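# Drive through the door and leave it latched

## Task

Pass through the door into the enclosed aisle, then make sure the door ends closed and latched. The robot must not tip over or finish leaning. The result only counts if it holds without the robot pressing or holding anything in place.

## Robot and tools

Robot: a Rainbow Robotics RB-Y1. It has a wheeled base with two drive wheels and two rear casters and cannot move sideways. The base is 0.66 m long and 0.58 m wide, and its front edge sits 0.10 m ahead of the drive-wheel axle. Above it is a torso whose lower section (the leg) folds at ankle, knee and hip. It has two arms, each ending in a parallel gripper, and a head that pans and tilts. The cameras are head_camera, left_wrist_camera and right_wrist_camera.

Frames: the base frame has its origin on the floor halfway between the drive wheels, with x forward, y left and z up. The chest, left_hand and right_hand values are reported in this frame. The chest point lies on the spine 0.08 m under the shoulders; its x axis is where the chest faces and its z axis runs up the spine. A hand point is the spot between its finger pads. The fingers extend along that hand's -z axis and close along its x axis. Printed hand positions can be inaccurate, more so with the arm stretched out. The odometry frame is the base frame as it was at the scene's start. base_odometry counts only wheel rotation, so wheel slip shows up as travel. Heading is left-positive, from -3.142 to 3.142.

execute_actions: its argument "actions" is a list holding one action or none. An empty list just returns the state and images. The optional "cameras" lists names from head_camera, left_wrist_camera, right_wrist_camera, all. Leaving it out, null or ["all"] returns every camera, [] returns none, and an unknown name rejects the call. The "pictures" line gives the image order. An action may contain "base", "joints", "speeds" and "min_time_s", and its motions start together. Any unknown key or out-of-range number rejects the whole call, and nothing moves.

"base" holds exactly one relative command, measured from the base's last reported position. {"translate_m": d} drives straight d metres, forward positive, from -3 to 3. {"rotate_rad": d} turns in place by d radians, counter-clockwise (left) positive, from -3.2 to 3.2. A base command longer than 8.667 s at its top speed, ramps included, is rejected.

"joints" is one dictionary covering both arms, torso and head, keyed by joint name. Each value is an absolute target: radians for joints, metres of clear pad opening for grippers. Ranges: torso_squat_rad 0 to 1.2 (0 tall, more lowers a level chest); torso_shift_rad -0.3 to 0.6 (positive pushes hips forward); torso_pitch_rad -0.2 to 1.4 (positive bows forward); torso_yaw_rad -1.5 to 1.5 (positive left). Per arm: shoulder_pitch -2.356 to 2.356 (0 hanging, negative raises it forward); left_shoulder_roll_rad 0 to 3.141 and right_shoulder_roll_rad -3.141 to 0 (each lifts its arm outward); shoulder_yaw -2.094 to 2.094; elbow -2.617 to 0.01 (0 straight, negative bends); forearm_roll -3.141 to 3.141; wrist_pitch -1.57 to 1.919 (negative tips hand forward); hand_roll -2.705 to 2.705; gripper_m 0 to 0.1. On both arms, positive yaw turns left and positive rolls are counter-clockwise seen from above on a hanging arm. head_pan_rad is -0.523 to 0.523 (left positive, relative to the chest). head_tilt_rad is -0.35 to 1.57 (positive looks down). Joint tolerance is ±0.02 and gripper tolerance ±0.004. Torso targets must also satisfy squat+shift<=1.52, squat-shift+pitch<=1.57, shift+0.5 pitch-0.4 squat<=0.7 and shift+0.3 pitch-0.5 squat<=0.39. Otherwise the torso stops partway and reports off_target. A joint or base left out of an action may still be driving toward an older target.

"speeds" lowers top speeds for that action only: translate_m 0.05 to 0.4 m/s, rotate_rad 0.1 to 1.509 rad/s (0.5 rad/s² ramps). The maxima are the defaults. "min_time_s" (0.1 to 8) sets a minimum duration for each arm and head motion. No action may run beyond 15 s. Default top speeds are 1 rad/s for arm joints (1.5 for forearm_roll, wrist_pitch and hand_roll), 1.5 for the head, 0.3 for squat and pitch, 0.15 for shift, 0.6 for torso yaw and 0.1 m/s for grippers.

wait: "seconds" from 0 to 10. It commands nothing new and returns state and images. zoom_image: "camera" plus "region" [x0, y0, x1, y1] in pixels, origin top-left, at most 504 by 504, taken from that camera's latest full image. finished_scene: "scene" is the number of the current scene. It ends the scene permanently after the robot holds its last command, and its result says whether the goal was met. A reply with no tool call ends everything.

Result lines: base_status and joint_status describe how each motion ended. "done" means target reached; for the base it only means the wheels turned enough, even with slip. "off_target" means it settled short and may still push. "limit_stop_at_<name>" means a built-in limit stopped it. "time_out" means it exceeded 1.5x its expected time plus 1 s (torso 2.5x), capped at 14 s. "contact_stop" means the torso or an arm met strong resistance. "stopped_with_arm" means the torso halted because an arm contact-stopped. "limit_stop_at_own_body" means a self-collision guard stopped it before contact. After these stops the motion holds in place and forgets its target. A contact_stop, time_out or stopped_with_arm on one member halts its whole group: the four torso joints, or the seven joints of one arm. "joint command not followed", usually with a "cause:" hint, means an arm's targets were withheld for self or arm-to-arm clearance. Those joints show "not_followed" and may be retried later; grippers still act. on_its_own covers what the call did not command, and "held at" there is a target, not a position.

Cautions: the base keeps driving into obstacles, and its wheels spin or it keeps pressing. A bent leg can reach past the front edge. A leg pressing furniture can shove the robot backward unseen by odometry. After any stop, first back off in a separate action, arms before torso. Never let the arms collide or press each other. Arm load limits are 64.4 N m for shoulders, 33.1 for elbows and 23 for forearm, wrist and hand joints. Reaching one freezes the robot for 10 s. Heavy loads far forward can tip the robot. Held loads heat motors, with a warning at 65 °C and a braked arm at 80 °C; heat persists over time. To grip, command an opening at least 0.005 m under the object's width (off_target is then normal). The simulation runs while you think, holding the last command. Avoid slams, hard shoves and drops.

Each tool is called by a JSON object that holds its "method" and its "body", one argument or row to a line.

## Session

{"method": "execute_actions", "body": {
  "actions": []
}}

Scene clock: 0.00 s.
base_odometry: x=+0.000 y=+0.000 heading=+0.000 (m, m, rad; odometry frame)
base_status: not commanded
joint_positions: torso_squat_rad=+0.350 torso_shift_rad=+0.000 torso_pitch_rad=+0.000 torso_yaw_rad=-0.001 left_shoulder_pitch_rad=-0.028 left_shoulder_roll_rad=+0.027 left_shoulder_yaw_rad=-0.058 left_elbow_rad=-0.165 left_forearm_roll_rad=+0.034 left_wrist_pitch_rad=-0.056 left_hand_roll_rad=-0.004 left_gripper_m=+0.099 right_shoulder_pitch_rad=-0.033 right_shoulder_roll_rad=-0.048 right_shoulder_yaw_rad=+0.047 right_elbow_rad=-0.212 right_forearm_roll_rad=-0.051 right_wrist_pitch_rad=-0.047 right_hand_roll_rad=+0.019 right_gripper_m=+0.100 head_pan_rad=-0.001 head_tilt_rad=+0.400
joint_status: not commanded
chest: x=-0.2279 y=-0.0011 z=+1.2475 quat_wxyz=(+1.000, +0.001, +0.000, +0.000) (m; base frame)
left_hand: x=-0.1150 y=+0.2342 z=+0.5722 quat_wxyz=(+0.992, +0.010, -0.123, -0.020) (m; base frame)
right_hand: x=-0.0908 y=-0.2504 z=+0.5760 quat_wxyz=(+0.989, -0.019, -0.144, +0.015) (m; base frame)
pictures: head_camera, left_wrist_camera, right_wrist_camera
Images, in order (width x height): head_camera 896x504, left_wrist_camera 644x364, right_wrist_camera 644x364.

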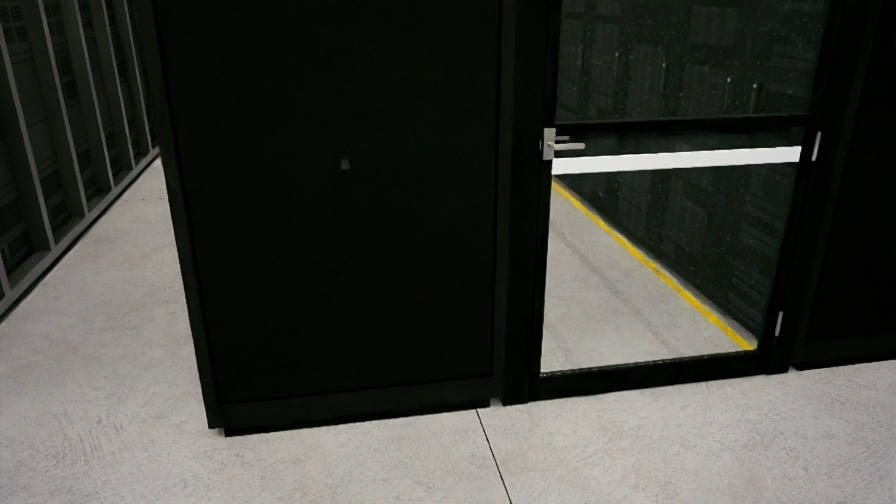

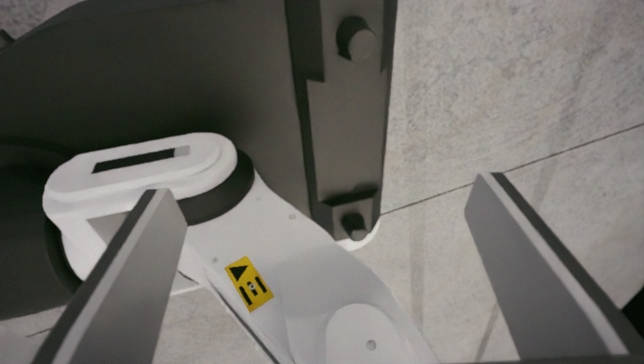

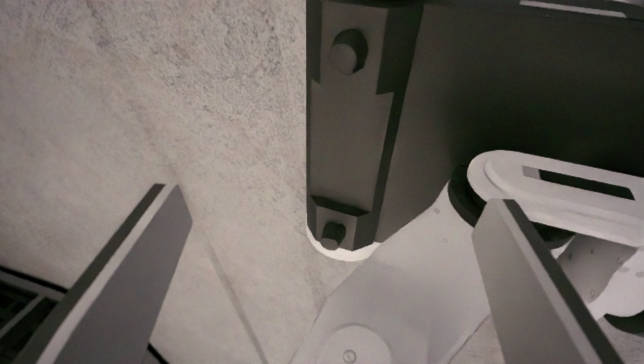

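{"method": "execute_actions", "body": {
  "actions": [
    {"joints":{"head_tilt_rad":0.0,"head_pan_rad":-0.3}}
  ],
  "cameras": ["head_camera"]
}}

{"method": "zoom_image", "body": {
  "camera": "head_camera",
  "region": [250,300,550,504]
}}

Scene clock: 1.40 s.
base_odometry: x=+0.000 y=+0.000 heading=+0.000 (m, m, rad; odometry frame)
base_status: not commanded
joint_positions: torso_squat_rad=+0.350 torso_shift_rad=+0.000 torso_pitch_rad=+0.000 torso_yaw_rad=-0.001 left_shoulder_pitch_rad=-0.028 left_shoulder_roll_rad=+0.027 left_shoulder_yaw_rad=-0.058 left_elbow_rad=-0.165 left_forearm_roll_rad=+0.034 left_wrist_pitch_rad=-0.056 left_hand_roll_rad=-0.004 left_gripper_m=+0.099 right_shoulder_pitch_rad=-0.033 right_shoulder_roll_rad=-0.048 right_shoulder_yaw_rad=+0.047 right_elbow_rad=-0.212 right_forearm_roll_rad=-0.051 right_wrist_pitch_rad=-0.047 right_hand_roll_rad=+0.019 right_gripper_m=+0.100 head_pan_rad=-0.300 head_tilt_rad=+0.000
joint_status: all done
chest: x=-0.2280 y=-0.0011 z=+1.2475 quat_wxyz=(+1.000, +0.001, +0.000, +0.000) (m; base frame)
left_hand: x=-0.1150 y=+0.2342 z=+0.5722 quat_wxyz=(+0.992, +0.010, -0.123, -0.020) (m; base frame)
right_hand: x=-0.0908 y=-0.2504 z=+0.5760 quat_wxyz=(+0.989, -0.019, -0.144, +0.015) (m; base frame)
pictures: head_camera
Images, in order (width x height): head_camera 896x504.

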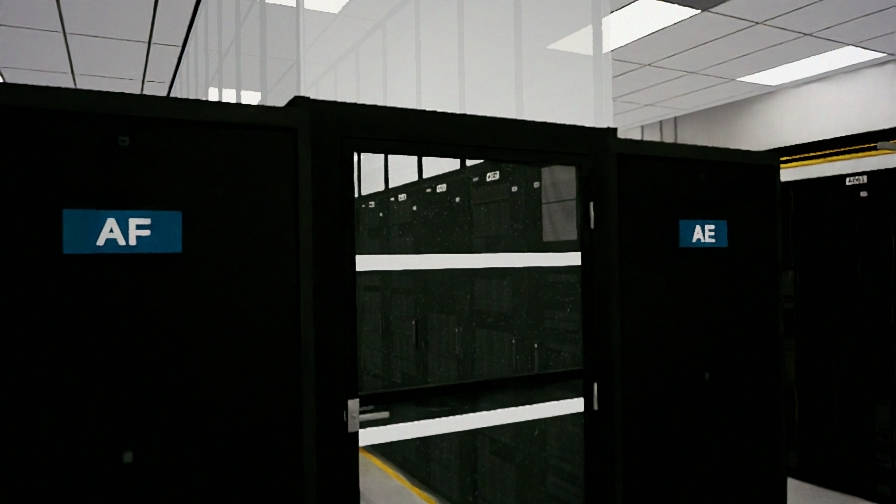

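Region (250, 300, 550, 504) of head_camera's 896x504 image, scaled by 1.680, with more detail than that image has; it fills the top 343 rows of this view, and the rest is white.

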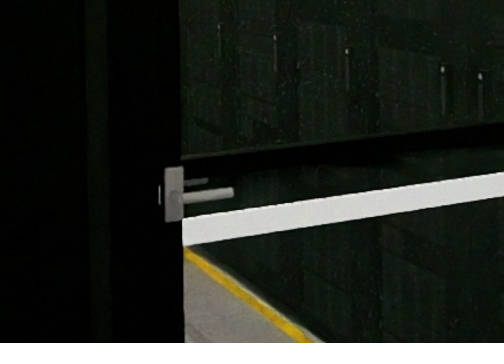

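{"method": "execute_actions", "body": {
  "actions": [
    {"base":{"rotate_rad":-0.2},"joints":{"head_tilt_rad":0.5,"head_pan_rad":-0.1,"right_elbow_rad":-1.57,"right_shoulder_pitch_rad":0,"right_shoulder_yaw_rad":0,"right_shoulder_roll_rad":-0.05,"right_wrist_pitch_rad":0,"right_forearm_roll_rad":0,"right_hand_roll_rad":0}}
  ],
  "cameras": []
}}

{"method": "execute_actions", "body": {
  "actions": [
    {"base":{"translate_m":1.35}}
  ],
  "cameras": []
}}

{"method": "execute_actions", "body": {
  "actions": [
    {"base":{"rotate_rad":0.37}}
  ]
}}

Scene clock: 4.30 s.
base_odometry: x=+0.000 y=+0.000 heading=-0.200 (m, m, rad; odometry frame)
base_status: done
joint_positions: torso_squat_rad=+0.350 torso_shift_rad=+0.000 torso_pitch_rad=+0.000 torso_yaw_rad=-0.001 left_shoulder_pitch_rad=-0.028 left_shoulder_roll_rad=+0.027 left_shoulder_yaw_rad=-0.058 left_elbow_rad=-0.165 left_forearm_roll_rad=+0.034 left_wrist_pitch_rad=-0.056 left_hand_roll_rad=-0.004 left_gripper_m=+0.099 right_shoulder_pitch_rad=+0.000 right_shoulder_roll_rad=-0.050 right_shoulder_yaw_rad=+0.000 right_elbow_rad=-1.570 right_forearm_roll_rad=+0.000 right_wrist_pitch_rad=+0.000 right_hand_roll_rad=+0.000 right_gripper_m=+0.100 head_pan_rad=-0.100 head_tilt_rad=+0.500
joint_status: all done
chest: x=-0.2280 y=-0.0010 z=+1.2475 quat_wxyz=(+1.000, +0.001, +0.000, +0.000) (m; base frame)
left_hand: x=-0.1150 y=+0.2342 z=+0.5722 quat_wxyz=(+0.992, +0.010, -0.123, -0.020) (m; base frame)
right_hand: x=+0.2894 y=-0.2364 z=+1.0200 quat_wxyz=(+0.707, -0.017, -0.707, +0.017) (m; base frame)
pictures: none
No camera images: the call's "cameras" was empty. Leave "cameras" out to get every camera's image.

Scene clock: 9.20 s.
base_odometry: x=+1.323 y=-0.268 heading=-0.200 (m, m, rad; odometry frame)
base_status: done
joint_positions: torso_squat_rad=+0.350 torso_shift_rad=+0.000 torso_pitch_rad=+0.001 torso_yaw_rad=-0.001 left_shoulder_pitch_rad=-0.028 left_shoulder_roll_rad=+0.027 left_shoulder_yaw_rad=-0.058 left_elbow_rad=-0.165 left_forearm_roll_rad=+0.034 left_wrist_pitch_rad=-0.056 left_hand_roll_rad=-0.004 left_gripper_m=+0.099 right_shoulder_pitch_rad=+0.000 right_shoulder_roll_rad=-0.050 right_shoulder_yaw_rad=+0.000 right_elbow_rad=-1.570 right_forearm_roll_rad=+0.000 right_wrist_pitch_rad=+0.000 right_hand_roll_rad=+0.000 right_gripper_m=+0.100 head_pan_rad=-0.100 head_tilt_rad=+0.500
joint_status: not commanded
chest: x=-0.2279 y=-0.0010 z=+1.2475 quat_wxyz=(+1.000, +0.001, +0.000, +0.000) (m; base frame)
left_hand: x=-0.1150 y=+0.2342 z=+0.5722 quat_wxyz=(+0.992, +0.010, -0.123, -0.020) (m; base frame)
right_hand: x=+0.2893 y=-0.2364 z=+1.0199 quat_wxyz=(+0.707, -0.017, -0.706, +0.017) (m; base frame)
pictures: none
No camera images: the call's "cameras" was empty. Leave "cameras" out to get every camera's image.

Scene clock: 11.37 s.
base_odometry: x=+1.323 y=-0.268 heading=+0.169 (m, m, rad; odometry frame)
base_status: done
joint_positions: torso_squat_rad=+0.350 torso_shift_rad=+0.000 torso_pitch_rad=+0.001 torso_yaw_rad=-0.001 left_shoulder_pitch_rad=-0.028 left_shoulder_roll_rad=+0.027 left_shoulder_yaw_rad=-0.058 left_elbow_rad=-0.165 left_forearm_roll_rad=+0.034 left_wrist_pitch_rad=-0.056 left_hand_roll_rad=-0.004 left_gripper_m=+0.099 right_shoulder_pitch_rad=+0.000 right_shoulder_roll_rad=-0.050 right_shoulder_yaw_rad=+0.000 right_elbow_rad=-1.570 right_forearm_roll_rad=+0.000 right_wrist_pitch_rad=+0.000 right_hand_roll_rad=+0.000 right_gripper_m=+0.100 head_pan_rad=-0.100 head_tilt_rad=+0.500
joint_status: not commanded
chest: x=-0.2279 y=-0.0011 z=+1.2475 quat_wxyz=(+1.000, +0.001, +0.000, +0.000) (m; base frame)
left_hand: x=-0.1150 y=+0.2342 z=+0.5722 quat_wxyz=(+0.992, +0.010, -0.123, -0.020) (m; base frame)
right_hand: x=+0.2893 y=-0.2364 z=+1.0199 quat_wxyz=(+0.707, -0.017, -0.706, +0.017) (m; base frame)
pictures: head_camera, left_wrist_camera, right_wrist_camera
Images, in order (width x height): head_camera 896x504, left_wrist_camera 644x364, right_wrist_camera 644x364.

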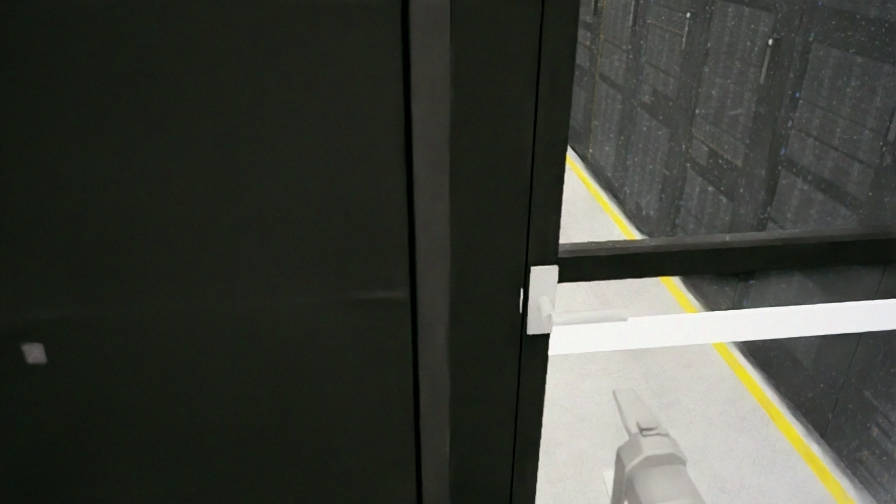

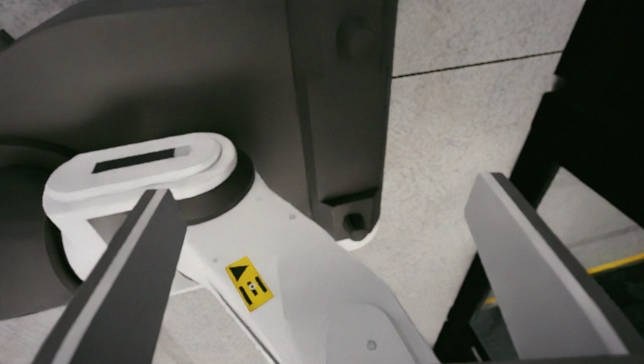

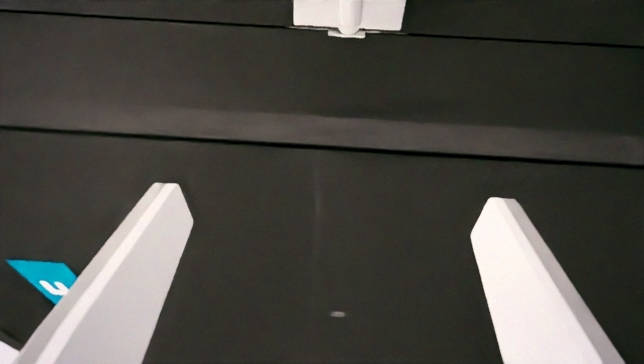

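{"method": "execute_actions", "body": {
  "actions": [
    {"base":{"translate_m":0.16},"joints":{"head_tilt_rad":0.7,"head_pan_rad":-0.3,"right_shoulder_roll_rad":-0.21,"right_hand_roll_rad":-0.21}}
  ],
  "cameras": ["head_camera","right_wrist_camera"]
}}

Scene clock: 13.53 s.
base_odometry: x=+1.481 y=-0.241 heading=+0.170 (m, m, rad; odometry frame)
base_status: done
joint_positions: torso_squat_rad=+0.350 torso_shift_rad=+0.000 torso_pitch_rad=+0.001 torso_yaw_rad=-0.001 left_shoulder_pitch_rad=-0.028 left_shoulder_roll_rad=+0.027 left_shoulder_yaw_rad=-0.058 left_elbow_rad=-0.165 left_forearm_roll_rad=+0.034 left_wrist_pitch_rad=-0.056 left_hand_roll_rad=-0.004 left_gripper_m=+0.099 right_shoulder_pitch_rad=+0.000 right_shoulder_roll_rad=-0.210 right_shoulder_yaw_rad=+0.000 right_elbow_rad=-1.570 right_forearm_roll_rad=+0.000 right_wrist_pitch_rad=+0.000 right_hand_roll_rad=-0.210 right_gripper_m=+0.100 head_pan_rad=-0.300 head_tilt_rad=+0.700
joint_status: all done
chest: x=-0.2278 y=-0.0011 z=+1.2475 quat_wxyz=(+1.000, +0.001, +0.000, +0.000) (m; base frame)
left_hand: x=-0.1150 y=+0.2342 z=+0.5722 quat_wxyz=(+0.992, +0.010, -0.123, -0.020) (m; base frame)
right_hand: x=+0.2893 y=-0.2852 z=+1.0261 quat_wxyz=(+0.708, +0.000, -0.707, -0.001) (m; base frame)
pictures: head_camera, right_wrist_camera
Images, in order (width x height): head_camera 896x504, right_wrist_camera 644x364.

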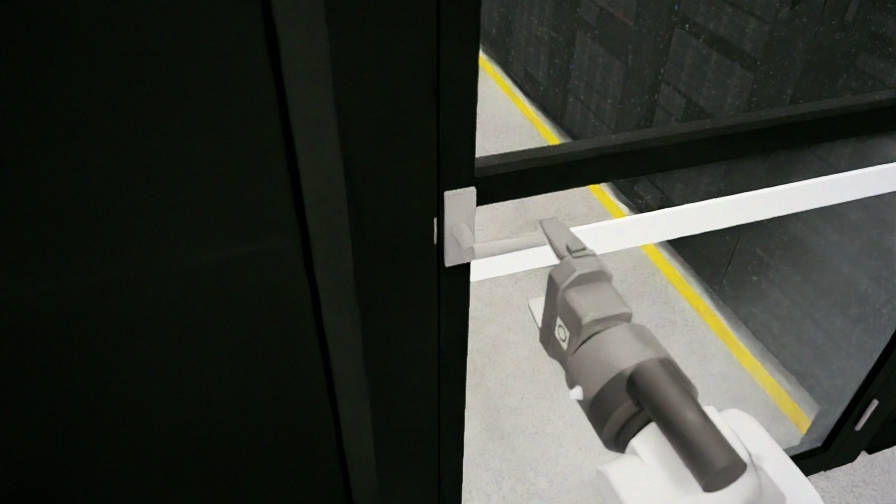

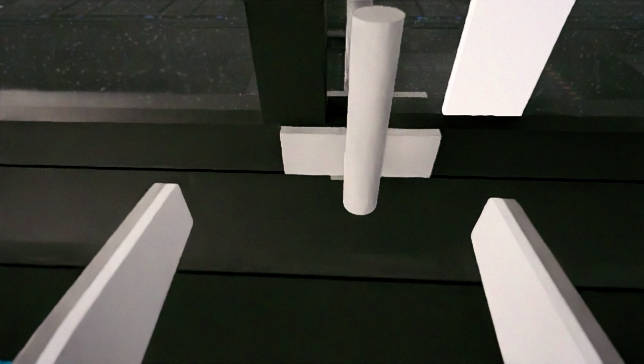

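{"method": "execute_actions", "body": {
  "actions": [
    {"base":{"translate_m":0.07},"joints":{"torso_squat_rad":0.39}}
  ],
  "cameras": ["head_camera","right_wrist_camera"]
}}

Scene clock: 15.03 s.
base_odometry: x=+1.550 y=-0.230 heading=+0.171 (m, m, rad; odometry frame)
base_status: done
joint_positions: torso_squat_rad=+0.390 torso_shift_rad=+0.000 torso_pitch_rad=+0.001 torso_yaw_rad=-0.001 left_shoulder_pitch_rad=-0.028 left_shoulder_roll_rad=+0.027 left_shoulder_yaw_rad=-0.058 left_elbow_rad=-0.165 left_forearm_roll_rad=+0.034 left_wrist_pitch_rad=-0.056 left_hand_roll_rad=-0.004 left_gripper_m=+0.099 right_shoulder_pitch_rad=+0.000 right_shoulder_roll_rad=-0.210 right_shoulder_yaw_rad=+0.000 right_elbow_rad=-1.570 right_forearm_roll_rad=+0.000 right_wrist_pitch_rad=+0.000 right_hand_roll_rad=-0.210 right_gripper_m=+0.100 head_pan_rad=-0.300 head_tilt_rad=+0.700
joint_status: all done
chest: x=-0.2278 y=-0.0011 z=+1.2374 quat_wxyz=(+1.000, +0.001, +0.000, +0.000) (m; base frame)
left_hand: x=-0.1150 y=+0.2342 z=+0.5621 quat_wxyz=(+0.992, +0.010, -0.123, -0.020) (m; base frame)
right_hand: x=+0.2894 y=-0.2852 z=+1.0160 quat_wxyz=(+0.708, +0.000, -0.707, -0.001) (m; base frame)
pictures: head_camera, right_wrist_camera
Images, in order (width x height): head_camera 896x504, right_wrist_camera 644x364.

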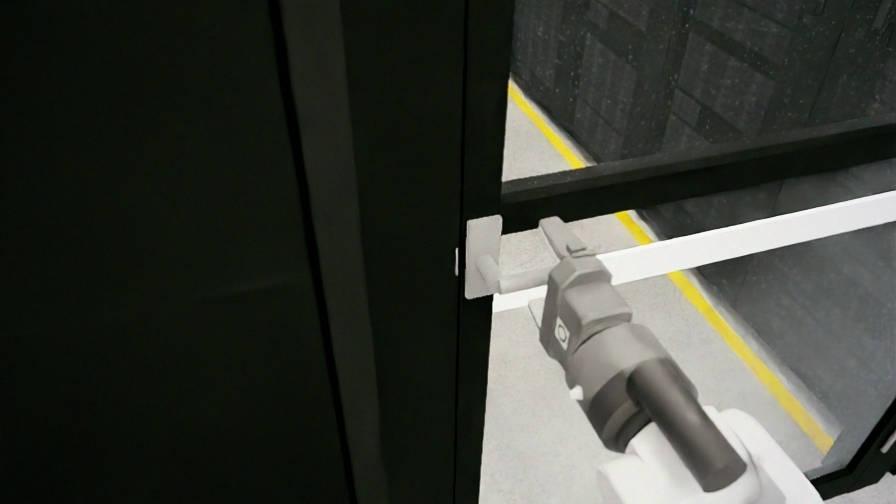

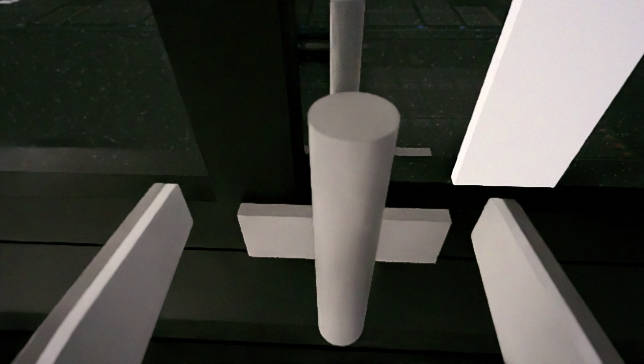

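{"method": "execute_actions", "body": {
  "actions": [
    {"base":{"translate_m":0.03}}
  ],
  "cameras": []
}}

{"method": "execute_actions", "body": {
  "actions": [
    {"joints":{"right_gripper_m":0.0}}
  ],
  "cameras": ["head_camera","right_wrist_camera"]
}}

Scene clock: 16.50 s.
base_odometry: x=+1.579 y=-0.224 heading=+0.172 (m, m, rad; odometry frame)
base_status: done
joint_positions: torso_squat_rad=+0.390 torso_shift_rad=+0.000 torso_pitch_rad=+0.001 torso_yaw_rad=-0.001 left_shoulder_pitch_rad=-0.028 left_shoulder_roll_rad=+0.027 left_shoulder_yaw_rad=-0.058 left_elbow_rad=-0.165 left_forearm_roll_rad=+0.034 left_wrist_pitch_rad=-0.056 left_hand_roll_rad=-0.004 left_gripper_m=+0.099 right_shoulder_pitch_rad=+0.000 right_shoulder_roll_rad=-0.210 right_shoulder_yaw_rad=+0.000 right_elbow_rad=-1.570 right_forearm_roll_rad=+0.000 right_wrist_pitch_rad=+0.000 right_hand_roll_rad=-0.210 right_gripper_m=+0.100 head_pan_rad=-0.300 head_tilt_rad=+0.700
joint_status: not commanded
chest: x=-0.2279 y=-0.0011 z=+1.2374 quat_wxyz=(+1.000, +0.001, +0.000, +0.000) (m; base frame)
left_hand: x=-0.1150 y=+0.2342 z=+0.5621 quat_wxyz=(+0.992, +0.010, -0.123, -0.020) (m; base frame)
right_hand: x=+0.2893 y=-0.2852 z=+1.0160 quat_wxyz=(+0.708, +0.000, -0.707, -0.001) (m; base frame)
pictures: none
No camera images: the call's "cameras" was empty. Leave "cameras" out to get every camera's image.

Scene clock: 18.00 s.
base_odometry: x=+1.579 y=-0.224 heading=+0.172 (m, m, rad; odometry frame)
base_status: not commanded
joint_positions: torso_squat_rad=+0.390 torso_shift_rad=+0.000 torso_pitch_rad=+0.001 torso_yaw_rad=-0.001 left_shoulder_pitch_rad=-0.028 left_shoulder_roll_rad=+0.027 left_shoulder_yaw_rad=-0.058 left_elbow_rad=-0.165 left_forearm_roll_rad=+0.034 left_wrist_pitch_rad=-0.056 left_hand_roll_rad=-0.004 left_gripper_m=+0.099 right_shoulder_pitch_rad=+0.002 right_shoulder_roll_rad=-0.210 right_shoulder_yaw_rad=+0.001 right_elbow_rad=-1.566 right_forearm_roll_rad=+0.000 right_wrist_pitch_rad=+0.002 right_hand_roll_rad=-0.210 right_gripper_m=+0.019 head_pan_rad=-0.300 head_tilt_rad=+0.700
joint_status: right_gripper_m off_target (ended at +0.019, target +0.000)
chest: x=-0.2274 y=-0.0012 z=+1.2374 quat_wxyz=(+1.000, +0.001, +0.001, +0.000) (m; base frame)
left_hand: x=-0.1151 y=+0.2343 z=+0.5620 quat_wxyz=(+0.992, +0.010, -0.123, -0.020) (m; base frame)
right_hand: x=+0.2888 y=-0.2855 z=+1.0121 quat_wxyz=(+0.711, +0.000, -0.704, -0.001) (m; base frame)
pictures: head_camera, right_wrist_camera
Images, in order (width x height): head_camera 896x504, right_wrist_camera 644x364.

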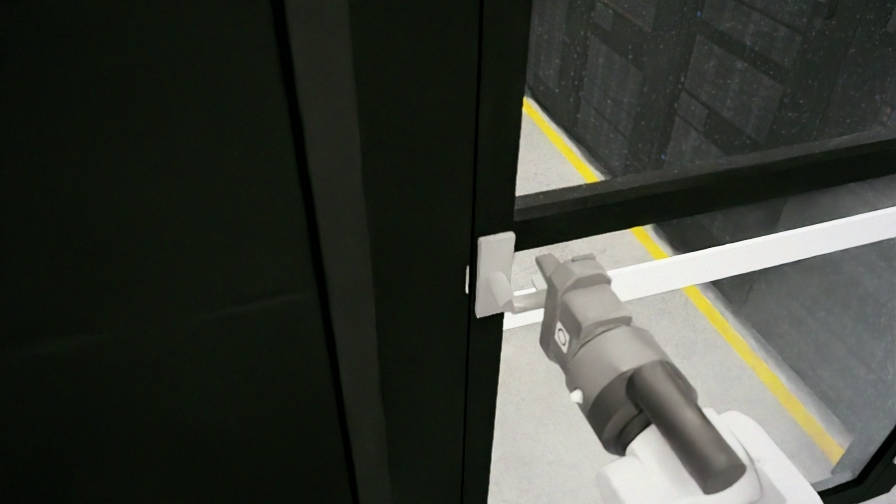

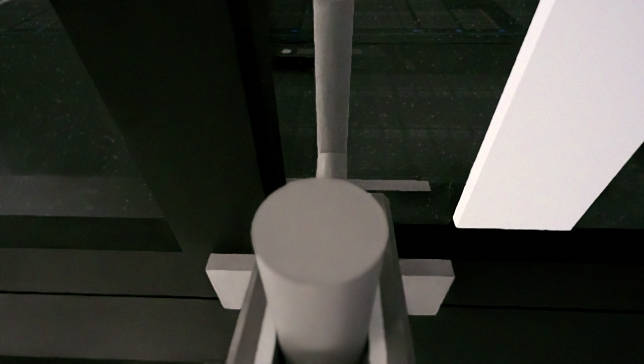

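{"method": "execute_actions", "body": {
  "actions": [
    {"joints":{"torso_squat_rad":0.54,"right_hand_roll_rad":-0.8,"right_shoulder_roll_rad":-0.17},"min_time_s":1}
  ],
  "cameras": []
}}

{"method": "execute_actions", "body": {
  "actions": [
    {"base":{"translate_m":-0.06},"speeds":{"translate_m":0.08}}
  ],
  "cameras": ["head_camera","right_wrist_camera"]
}}

Scene clock: 19.57 s.
base_odometry: x=+1.579 y=-0.224 heading=+0.172 (m, m, rad; odometry frame)
base_status: not commanded
joint_positions: torso_squat_rad=+0.540 torso_shift_rad=-0.001 torso_pitch_rad=-0.001 torso_yaw_rad=-0.001 left_shoulder_pitch_rad=-0.028 left_shoulder_roll_rad=+0.027 left_shoulder_yaw_rad=-0.058 left_elbow_rad=-0.165 left_forearm_roll_rad=+0.034 left_wrist_pitch_rad=-0.056 left_hand_roll_rad=-0.004 left_gripper_m=+0.099 right_shoulder_pitch_rad=-0.004 right_shoulder_roll_rad=-0.171 right_shoulder_yaw_rad=-0.001 right_elbow_rad=-1.575 right_forearm_roll_rad=+0.000 right_wrist_pitch_rad=-0.002 right_hand_roll_rad=-0.800 right_gripper_m=+0.020 head_pan_rad=-0.300 head_tilt_rad=+0.700
joint_status: all done
chest: x=-0.2288 y=-0.0008 z=+1.1903 quat_wxyz=(+1.000, +0.001, -0.001, -0.001) (m; base frame)
left_hand: x=-0.1147 y=+0.2341 z=+0.5151 quat_wxyz=(+0.992, +0.010, -0.124, -0.020) (m; base frame)
right_hand: x=+0.2901 y=-0.2725 z=+0.9728 quat_wxyz=(+0.668, +0.221, -0.676, -0.218) (m; base frame)
pictures: none
No camera images: the call's "cameras" was empty. Leave "cameras" out to get every camera's image.

Scene clock: 20.97 s.
base_odometry: x=+1.520 y=-0.235 heading=+0.171 (m, m, rad; odometry frame)
base_status: done
joint_positions: torso_squat_rad=+0.540 torso_shift_rad=+0.000 torso_pitch_rad=+0.000 torso_yaw_rad=-0.001 left_shoulder_pitch_rad=-0.028 left_shoulder_roll_rad=+0.027 left_shoulder_yaw_rad=-0.058 left_elbow_rad=-0.165 left_forearm_roll_rad=+0.034 left_wrist_pitch_rad=-0.056 left_hand_roll_rad=-0.004 left_gripper_m=+0.099 right_shoulder_pitch_rad=-0.004 right_shoulder_roll_rad=-0.171 right_shoulder_yaw_rad=-0.003 right_elbow_rad=-1.574 right_forearm_roll_rad=+0.000 right_wrist_pitch_rad=-0.002 right_hand_roll_rad=-0.800 right_gripper_m=+0.021 head_pan_rad=-0.300 head_tilt_rad=+0.700
joint_status: not commanded
chest: x=-0.2283 y=-0.0009 z=+1.1903 quat_wxyz=(+1.000, +0.001, +0.000, +0.000) (m; base frame)
left_hand: x=-0.1147 y=+0.2341 z=+0.5150 quat_wxyz=(+0.992, +0.010, -0.124, -0.020) (m; base frame)
right_hand: x=+0.2905 y=-0.2737 z=+0.9720 quat_wxyz=(+0.669, +0.220, -0.676, -0.219) (m; base frame)
pictures: head_camera, right_wrist_camera
Images, in order (width x height): head_camera 896x504, right_wrist_camera 644x364.

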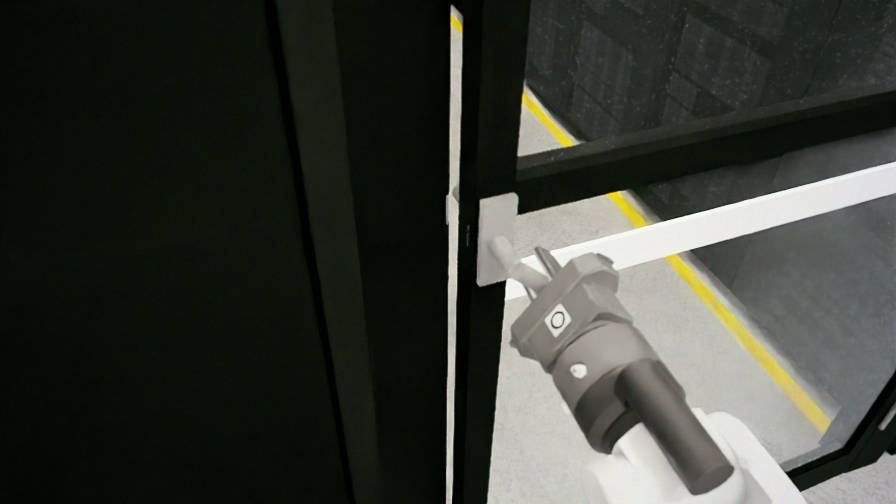

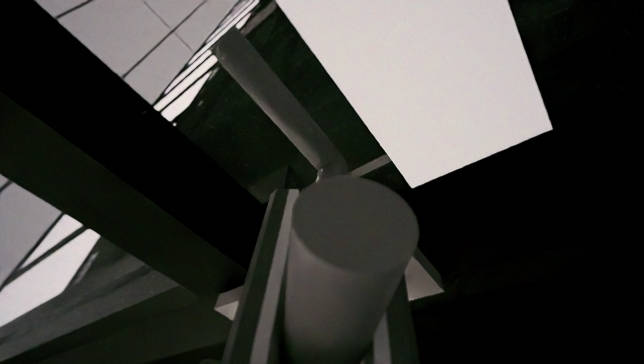

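{"method": "execute_actions", "body": {
  "actions": [
    {"base":{"translate_m":-0.1},"speeds":{"translate_m":0.1},"joints":{"torso_squat_rad":0.39,"right_hand_roll_rad":-0.23,"right_shoulder_roll_rad":-0.23},"min_time_s":1}
  ],
  "cameras": []
}}

{"method": "execute_actions", "body": {
  "actions": [
    {"base":{"translate_m":-0.2},"speeds":{"translate_m":0.12},"joints":{"right_hand_roll_rad":-0.5,"right_shoulder_roll_rad":-0.5,"torso_squat_rad":0.49},"min_time_s":2}
  ],
  "cameras": ["head_camera","right_wrist_camera"]
}}

Scene clock: 23.07 s.
base_odometry: x=+1.422 y=-0.252 heading=+0.170 (m, m, rad; odometry frame)
base_status: done
joint_positions: torso_squat_rad=+0.390 torso_shift_rad=+0.000 torso_pitch_rad=+0.002 torso_yaw_rad=-0.001 left_shoulder_pitch_rad=-0.028 left_shoulder_roll_rad=+0.027 left_shoulder_yaw_rad=-0.058 left_elbow_rad=-0.165 left_forearm_roll_rad=+0.034 left_wrist_pitch_rad=-0.056 left_hand_roll_rad=-0.004 left_gripper_m=+0.099 right_shoulder_pitch_rad=+0.003 right_shoulder_roll_rad=-0.231 right_shoulder_yaw_rad=-0.001 right_elbow_rad=-1.565 right_forearm_roll_rad=+0.000 right_wrist_pitch_rad=+0.002 right_hand_roll_rad=-0.230 right_gripper_m=+0.019 head_pan_rad=-0.300 head_tilt_rad=+0.700
joint_status: all done
chest: x=-0.2271 y=-0.0015 z=+1.2374 quat_wxyz=(+1.000, +0.001, +0.001, +0.000) (m; base frame)
left_hand: x=-0.1151 y=+0.2342 z=+0.5621 quat_wxyz=(+0.992, +0.010, -0.122, -0.020) (m; base frame)
right_hand: x=+0.2886 y=-0.2936 z=+1.0125 quat_wxyz=(+0.711, -0.001, -0.703, -0.002) (m; base frame)
pictures: none
No camera images: the call's "cameras" was empty. Leave "cameras" out to get every camera's image.

Scene clock: 25.80 s.
base_odometry: x=+1.225 y=-0.285 heading=+0.171 (m, m, rad; odometry frame)
base_status: done
joint_positions: torso_squat_rad=+0.490 torso_shift_rad=+0.000 torso_pitch_rad=+0.002 torso_yaw_rad=-0.001 left_shoulder_pitch_rad=-0.028 left_shoulder_roll_rad=+0.027 left_shoulder_yaw_rad=-0.058 left_elbow_rad=-0.165 left_forearm_roll_rad=+0.034 left_wrist_pitch_rad=-0.056 left_hand_roll_rad=-0.004 left_gripper_m=+0.099 right_shoulder_pitch_rad=+0.002 right_shoulder_roll_rad=-0.499 right_shoulder_yaw_rad=+0.002 right_elbow_rad=-1.566 right_forearm_roll_rad=+0.000 right_wrist_pitch_rad=+0.002 right_hand_roll_rad=-0.500 right_gripper_m=+0.019 head_pan_rad=-0.300 head_tilt_rad=+0.700
joint_status: all done
chest: x=-0.2272 y=-0.0013 z=+1.2076 quat_wxyz=(+1.000, +0.001, +0.001, +0.000) (m; base frame)
left_hand: x=-0.1152 y=+0.2343 z=+0.5323 quat_wxyz=(+0.992, +0.010, -0.123, -0.020) (m; base frame)
right_hand: x=+0.2890 y=-0.3687 z=+1.0125 quat_wxyz=(+0.711, +0.000, -0.703, -0.002) (m; base frame)
pictures: head_camera, right_wrist_camera
Images, in order (width x height): head_camera 896x504, right_wrist_camera 644x364.

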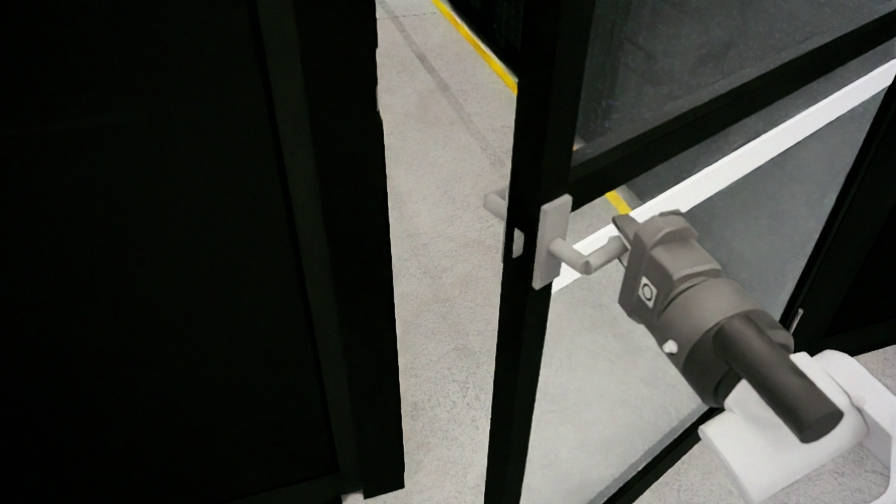

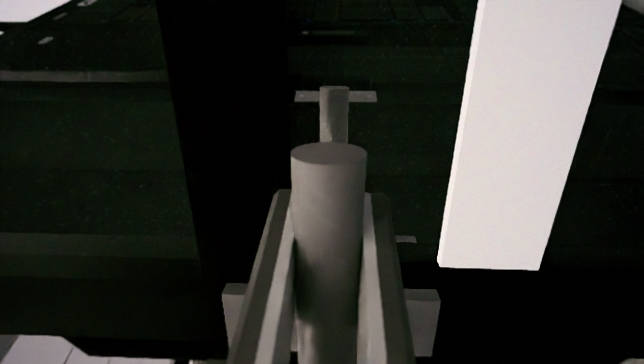

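{"method": "execute_actions", "body": {
  "actions": [
    {"joints":{"right_gripper_m":0.07}}
  ],
  "cameras": ["head_camera","right_wrist_camera"]
}}

{"method": "wait", "body": {
  "seconds": 1
}}

Scene clock: 27.20 s.
base_odometry: x=+1.225 y=-0.285 heading=+0.171 (m, m, rad; odometry frame)
base_status: not commanded
joint_positions: torso_squat_rad=+0.490 torso_shift_rad=+0.000 torso_pitch_rad=+0.001 torso_yaw_rad=-0.001 left_shoulder_pitch_rad=-0.028 left_shoulder_roll_rad=+0.027 left_shoulder_yaw_rad=-0.058 left_elbow_rad=-0.165 left_forearm_roll_rad=+0.034 left_wrist_pitch_rad=-0.056 left_hand_roll_rad=-0.004 left_gripper_m=+0.099 right_shoulder_pitch_rad=+0.000 right_shoulder_roll_rad=-0.500 right_shoulder_yaw_rad=+0.000 right_elbow_rad=-1.570 right_forearm_roll_rad=+0.000 right_wrist_pitch_rad=+0.000 right_hand_roll_rad=-0.500 right_gripper_m=+0.070 head_pan_rad=-0.300 head_tilt_rad=+0.700
joint_status: all done
chest: x=-0.2278 y=-0.0011 z=+1.2076 quat_wxyz=(+1.000, +0.001, +0.000, +0.000) (m; base frame)
left_hand: x=-0.1151 y=+0.2342 z=+0.5323 quat_wxyz=(+0.992, +0.010, -0.123, -0.020) (m; base frame)
right_hand: x=+0.2893 y=-0.3684 z=+1.0164 quat_wxyz=(+0.708, +0.000, -0.706, -0.001) (m; base frame)
pictures: head_camera, right_wrist_camera
Images, in order (width x height): head_camera 896x504, right_wrist_camera 644x364.

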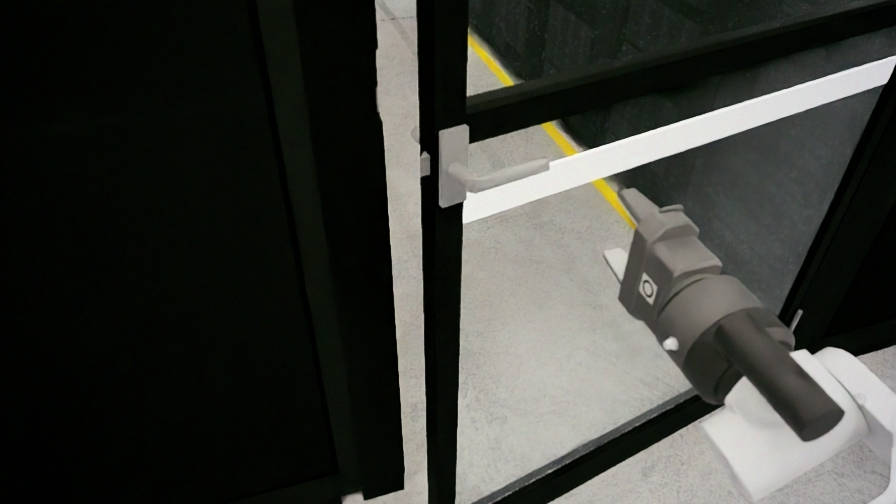

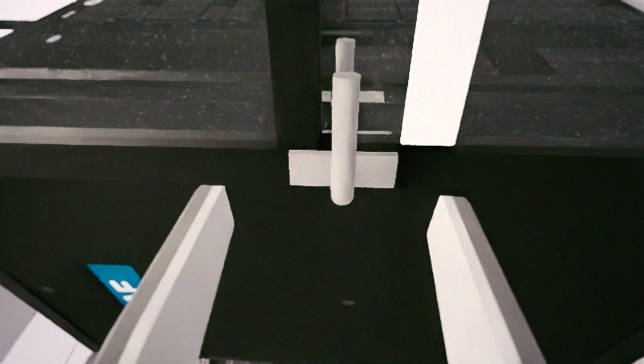

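Scene clock: 28.20 s.
base_odometry: x=+1.225 y=-0.285 heading=+0.171 (m, m, rad; odometry frame)
base_status: not commanded
joint_positions: torso_squat_rad=+0.490 torso_shift_rad=+0.000 torso_pitch_rad=+0.001 torso_yaw_rad=-0.001 left_shoulder_pitch_rad=-0.028 left_shoulder_roll_rad=+0.027 left_shoulder_yaw_rad=-0.058 left_elbow_rad=-0.165 left_forearm_roll_rad=+0.034 left_wrist_pitch_rad=-0.056 left_hand_roll_rad=-0.004 left_gripper_m=+0.099 right_shoulder_pitch_rad=+0.000 right_shoulder_roll_rad=-0.500 right_shoulder_yaw_rad=+0.000 right_elbow_rad=-1.570 right_forearm_roll_rad=+0.000 right_wrist_pitch_rad=+0.000 right_hand_roll_rad=-0.500 right_gripper_m=+0.070 head_pan_rad=-0.300 head_tilt_rad=+0.700
joint_status: all done
chest: x=-0.2278 y=-0.0011 z=+1.2076 quat_wxyz=(+1.000, +0.001, +0.000, +0.000) (m; base frame)
left_hand: x=-0.1151 y=+0.2342 z=+0.5323 quat_wxyz=(+0.992, +0.010, -0.123, -0.020) (m; base frame)
right_hand: x=+0.2893 y=-0.3684 z=+1.0164 quat_wxyz=(+0.708, +0.000, -0.706, -0.001) (m; base frame)
wait: 1.00 s; at rest by 0.27 s
pictures: head_camera, left_wrist_camera, right_wrist_camera
Images, in order (width x height): head_camera 896x504, left_wrist_camera 644x364, right_wrist_camera 644x364.

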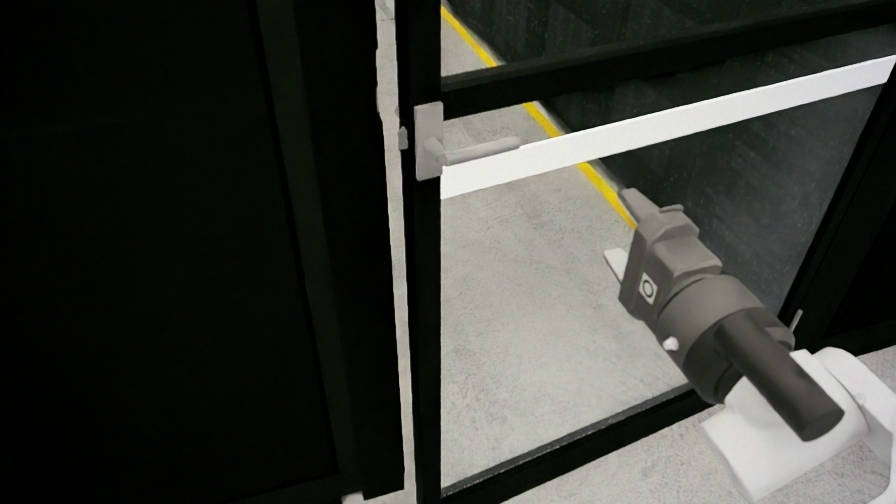

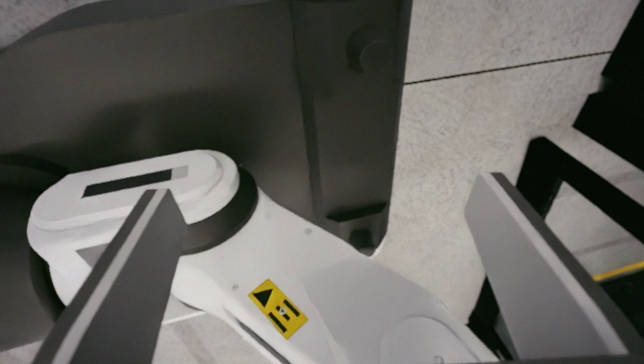

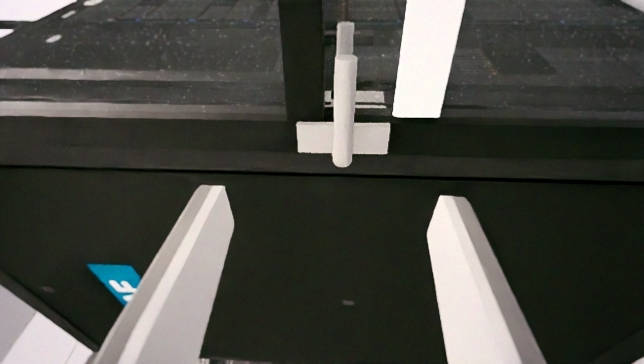

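Closer exists. See whether it latches.

{"method": "wait", "body": {
  "seconds": 5
}}

Scene clock: 33.27 s.
base_odometry: x=+1.225 y=-0.285 heading=+0.171 (m, m, rad; odometry frame)
base_status: not commanded
joint_positions: torso_squat_rad=+0.490 torso_shift_rad=+0.000 torso_pitch_rad=+0.001 torso_yaw_rad=-0.001 left_shoulder_pitch_rad=-0.028 left_shoulder_roll_rad=+0.027 left_shoulder_yaw_rad=-0.058 left_elbow_rad=-0.165 left_forearm_roll_rad=+0.034 left_wrist_pitch_rad=-0.056 left_hand_roll_rad=-0.004 left_gripper_m=+0.099 right_shoulder_pitch_rad=+0.000 right_shoulder_roll_rad=-0.500 right_shoulder_yaw_rad=+0.000 right_elbow_rad=-1.570 right_forearm_roll_rad=+0.000 right_wrist_pitch_rad=+0.000 right_hand_roll_rad=-0.500 right_gripper_m=+0.070 head_pan_rad=-0.300 head_tilt_rad=+0.700
joint_status: all done
chest: x=-0.2278 y=-0.0011 z=+1.2076 quat_wxyz=(+1.000, +0.001, +0.000, +0.000) (m; base frame)
left_hand: x=-0.1151 y=+0.2342 z=+0.5323 quat_wxyz=(+0.992, +0.010, -0.123, -0.020) (m; base frame)
right_hand: x=+0.2893 y=-0.3684 z=+1.0164 quat_wxyz=(+0.708, +0.000, -0.706, -0.001) (m; base frame)
wait: 5.00 s; at rest by 0.20 s
pictures: head_camera, left_wrist_camera, right_wrist_camera
Images, in order (width x height): head_camera 896x504, left_wrist_camera 644x364, right_wrist_camera 644x364.

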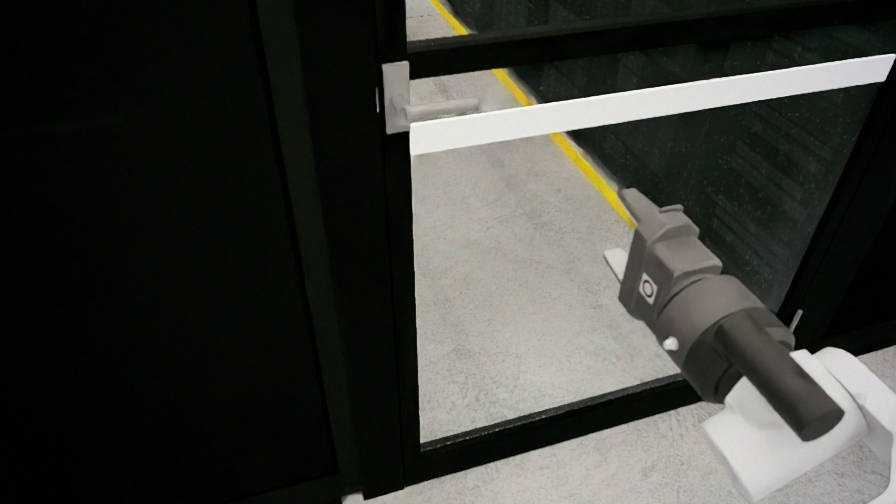

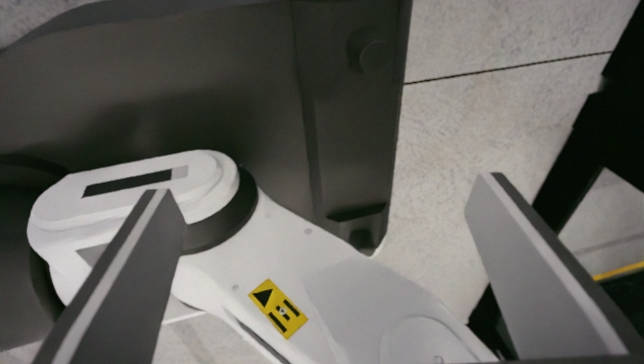

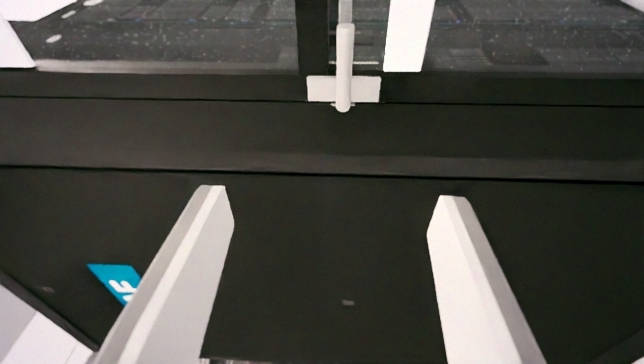

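{"method": "execute_actions", "body": {
  "actions": [
    {"base":{"translate_m":0.36},"joints":{"torso_squat_rad":0.40,"right_hand_roll_rad":-0.21,"right_shoulder_roll_rad":-0.21,"right_gripper_m":0.1}}
  ],
  "cameras": ["right_wrist_camera"]
}}

{"method": "execute_actions", "body": {
  "actions": [
    {"joints":{"right_gripper_m":0.0}}
  ],
  "cameras": ["right_wrist_camera"]
}}

{"method": "execute_actions", "body": {
  "actions": [
    {"joints":{"torso_squat_rad":0.54,"right_hand_roll_rad":-0.8,"right_shoulder_roll_rad":-0.17},"min_time_s":1}
  ],
  "cameras": []
}}

{"method": "execute_actions", "body": {
  "actions": [
    {"base":{"translate_m":-0.06},"speeds":{"translate_m":0.1}}
  ],
  "cameras": ["head_camera"]
}}

Scene clock: 38.20 s.
base_odometry: x=+1.579 y=-0.224 heading=+0.172 (m, m, rad; odometry frame)
base_status: done
joint_positions: torso_squat_rad=+0.400 torso_shift_rad=+0.000 torso_pitch_rad=+0.001 torso_yaw_rad=-0.001 left_shoulder_pitch_rad=-0.028 left_shoulder_roll_rad=+0.027 left_shoulder_yaw_rad=-0.058 left_elbow_rad=-0.165 left_forearm_roll_rad=+0.034 left_wrist_pitch_rad=-0.056 left_hand_roll_rad=-0.004 left_gripper_m=+0.099 right_shoulder_pitch_rad=+0.000 right_shoulder_roll_rad=-0.210 right_shoulder_yaw_rad=+0.000 right_elbow_rad=-1.570 right_forearm_roll_rad=+0.000 right_wrist_pitch_rad=+0.000 right_hand_roll_rad=-0.210 right_gripper_m=+0.100 head_pan_rad=-0.300 head_tilt_rad=+0.700
joint_status: all done
chest: x=-0.2279 y=-0.0011 z=+1.2347 quat_wxyz=(+1.000, +0.001, +0.000, +0.000) (m; base frame)
left_hand: x=-0.1150 y=+0.2342 z=+0.5594 quat_wxyz=(+0.992, +0.010, -0.123, -0.020) (m; base frame)
right_hand: x=+0.2893 y=-0.2852 z=+1.0133 quat_wxyz=(+0.708, +0.000, -0.707, -0.001) (m; base frame)
pictures: right_wrist_camera
Images, in order (width x height): right_wrist_camera 644x364.

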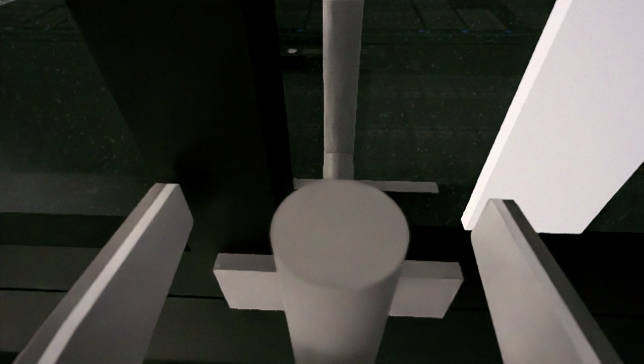

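Scene clock: 39.67 s.
base_odometry: x=+1.580 y=-0.224 heading=+0.172 (m, m, rad; odometry frame)
base_status: not commanded
joint_positions: torso_squat_rad=+0.400 torso_shift_rad=+0.000 torso_pitch_rad=+0.001 torso_yaw_rad=-0.001 left_shoulder_pitch_rad=-0.028 left_shoulder_roll_rad=+0.027 left_shoulder_yaw_rad=-0.058 left_elbow_rad=-0.165 left_forearm_roll_rad=+0.034 left_wrist_pitch_rad=-0.056 left_hand_roll_rad=-0.004 left_gripper_m=+0.099 right_shoulder_pitch_rad=+0.001 right_shoulder_roll_rad=-0.210 right_shoulder_yaw_rad=+0.001 right_elbow_rad=-1.568 right_forearm_roll_rad=+0.000 right_wrist_pitch_rad=+0.001 right_hand_roll_rad=-0.210 right_gripper_m=+0.019 head_pan_rad=-0.300 head_tilt_rad=+0.700
joint_status: right_gripper_m off_target (ended at +0.019, target +0.000)
chest: x=-0.2277 y=-0.0011 z=+1.2347 quat_wxyz=(+1.000, +0.001, +0.000, +0.000) (m; base frame)
left_hand: x=-0.1150 y=+0.2342 z=+0.5593 quat_wxyz=(+0.992, +0.010, -0.123, -0.020) (m; base frame)
right_hand: x=+0.2890 y=-0.2854 z=+1.0113 quat_wxyz=(+0.709, +0.000, -0.705, -0.001) (m; base frame)
pictures: right_wrist_camera
Images, in order (width x height): right_wrist_camera 644x364.

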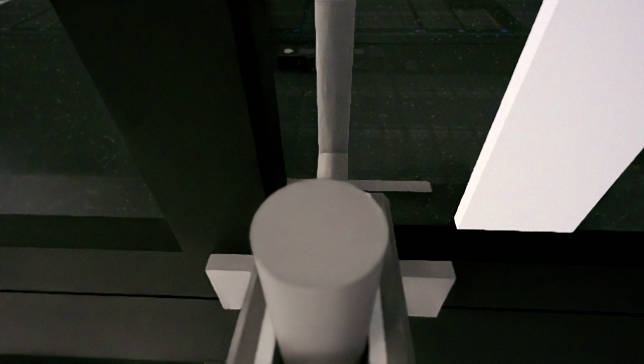

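Scene clock: 40.97 s.
base_odometry: x=+1.579 y=-0.224 heading=+0.172 (m, m, rad; odometry frame)
base_status: not commanded
joint_positions: torso_squat_rad=+0.540 torso_shift_rad=-0.001 torso_pitch_rad=-0.001 torso_yaw_rad=-0.001 left_shoulder_pitch_rad=-0.028 left_shoulder_roll_rad=+0.027 left_shoulder_yaw_rad=-0.058 left_elbow_rad=-0.165 left_forearm_roll_rad=+0.034 left_wrist_pitch_rad=-0.056 left_hand_roll_rad=-0.004 left_gripper_m=+0.099 right_shoulder_pitch_rad=-0.004 right_shoulder_roll_rad=-0.171 right_shoulder_yaw_rad=-0.001 right_elbow_rad=-1.575 right_forearm_roll_rad=+0.000 right_wrist_pitch_rad=-0.002 right_hand_roll_rad=-0.800 right_gripper_m=+0.020 head_pan_rad=-0.300 head_tilt_rad=+0.700
joint_status: all done
chest: x=-0.2288 y=-0.0008 z=+1.1903 quat_wxyz=(+1.000, +0.001, -0.001, -0.001) (m; base frame)
left_hand: x=-0.1147 y=+0.2341 z=+0.5151 quat_wxyz=(+0.992, +0.010, -0.124, -0.020) (m; base frame)
right_hand: x=+0.2902 y=-0.2725 z=+0.9730 quat_wxyz=(+0.668, +0.221, -0.676, -0.218) (m; base frame)
pictures: none
No camera images: the call's "cameras" was empty. Leave "cameras" out to get every camera's image.

Scene clock: 42.13 s.
base_odometry: x=+1.520 y=-0.234 heading=+0.171 (m, m, rad; odometry frame)
base_status: done
joint_positions: torso_squat_rad=+0.540 torso_shift_rad=+0.000 torso_pitch_rad=+0.000 torso_yaw_rad=-0.001 left_shoulder_pitch_rad=-0.028 left_shoulder_roll_rad=+0.027 left_shoulder_yaw_rad=-0.058 left_elbow_rad=-0.165 left_forearm_roll_rad=+0.034 left_wrist_pitch_rad=-0.056 left_hand_roll_rad=-0.004 left_gripper_m=+0.099 right_shoulder_pitch_rad=-0.004 right_shoulder_roll_rad=-0.171 right_shoulder_yaw_rad=-0.003 right_elbow_rad=-1.574 right_forearm_roll_rad=+0.000 right_wrist_pitch_rad=-0.002 right_hand_roll_rad=-0.800 right_gripper_m=+0.021 head_pan_rad=-0.300 head_tilt_rad=+0.700
joint_status: not commanded
chest: x=-0.2283 y=-0.0009 z=+1.1903 quat_wxyz=(+1.000, +0.001, +0.000, +0.000) (m; base frame)
left_hand: x=-0.1148 y=+0.2341 z=+0.5150 quat_wxyz=(+0.992, +0.010, -0.124, -0.020) (m; base frame)
right_hand: x=+0.2905 y=-0.2737 z=+0.9720 quat_wxyz=(+0.669, +0.220, -0.676, -0.219) (m; base frame)
pictures: head_camera
Images, in order (width x height): head_camera 896x504.

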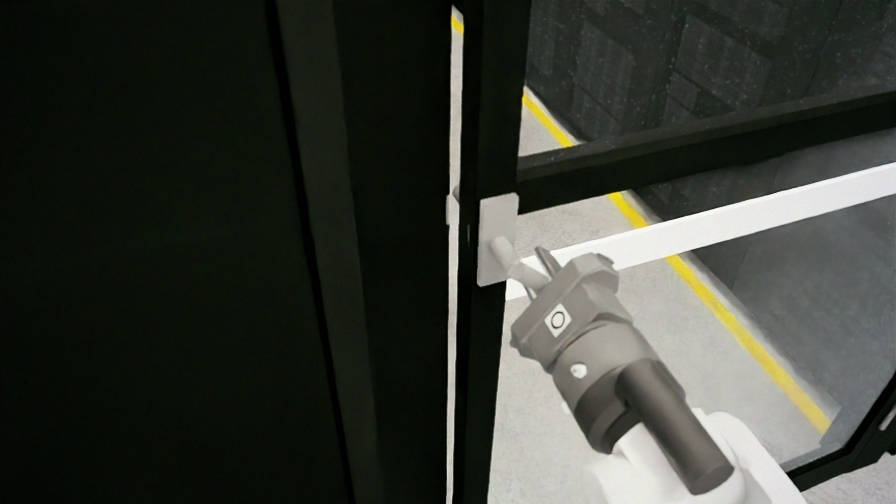

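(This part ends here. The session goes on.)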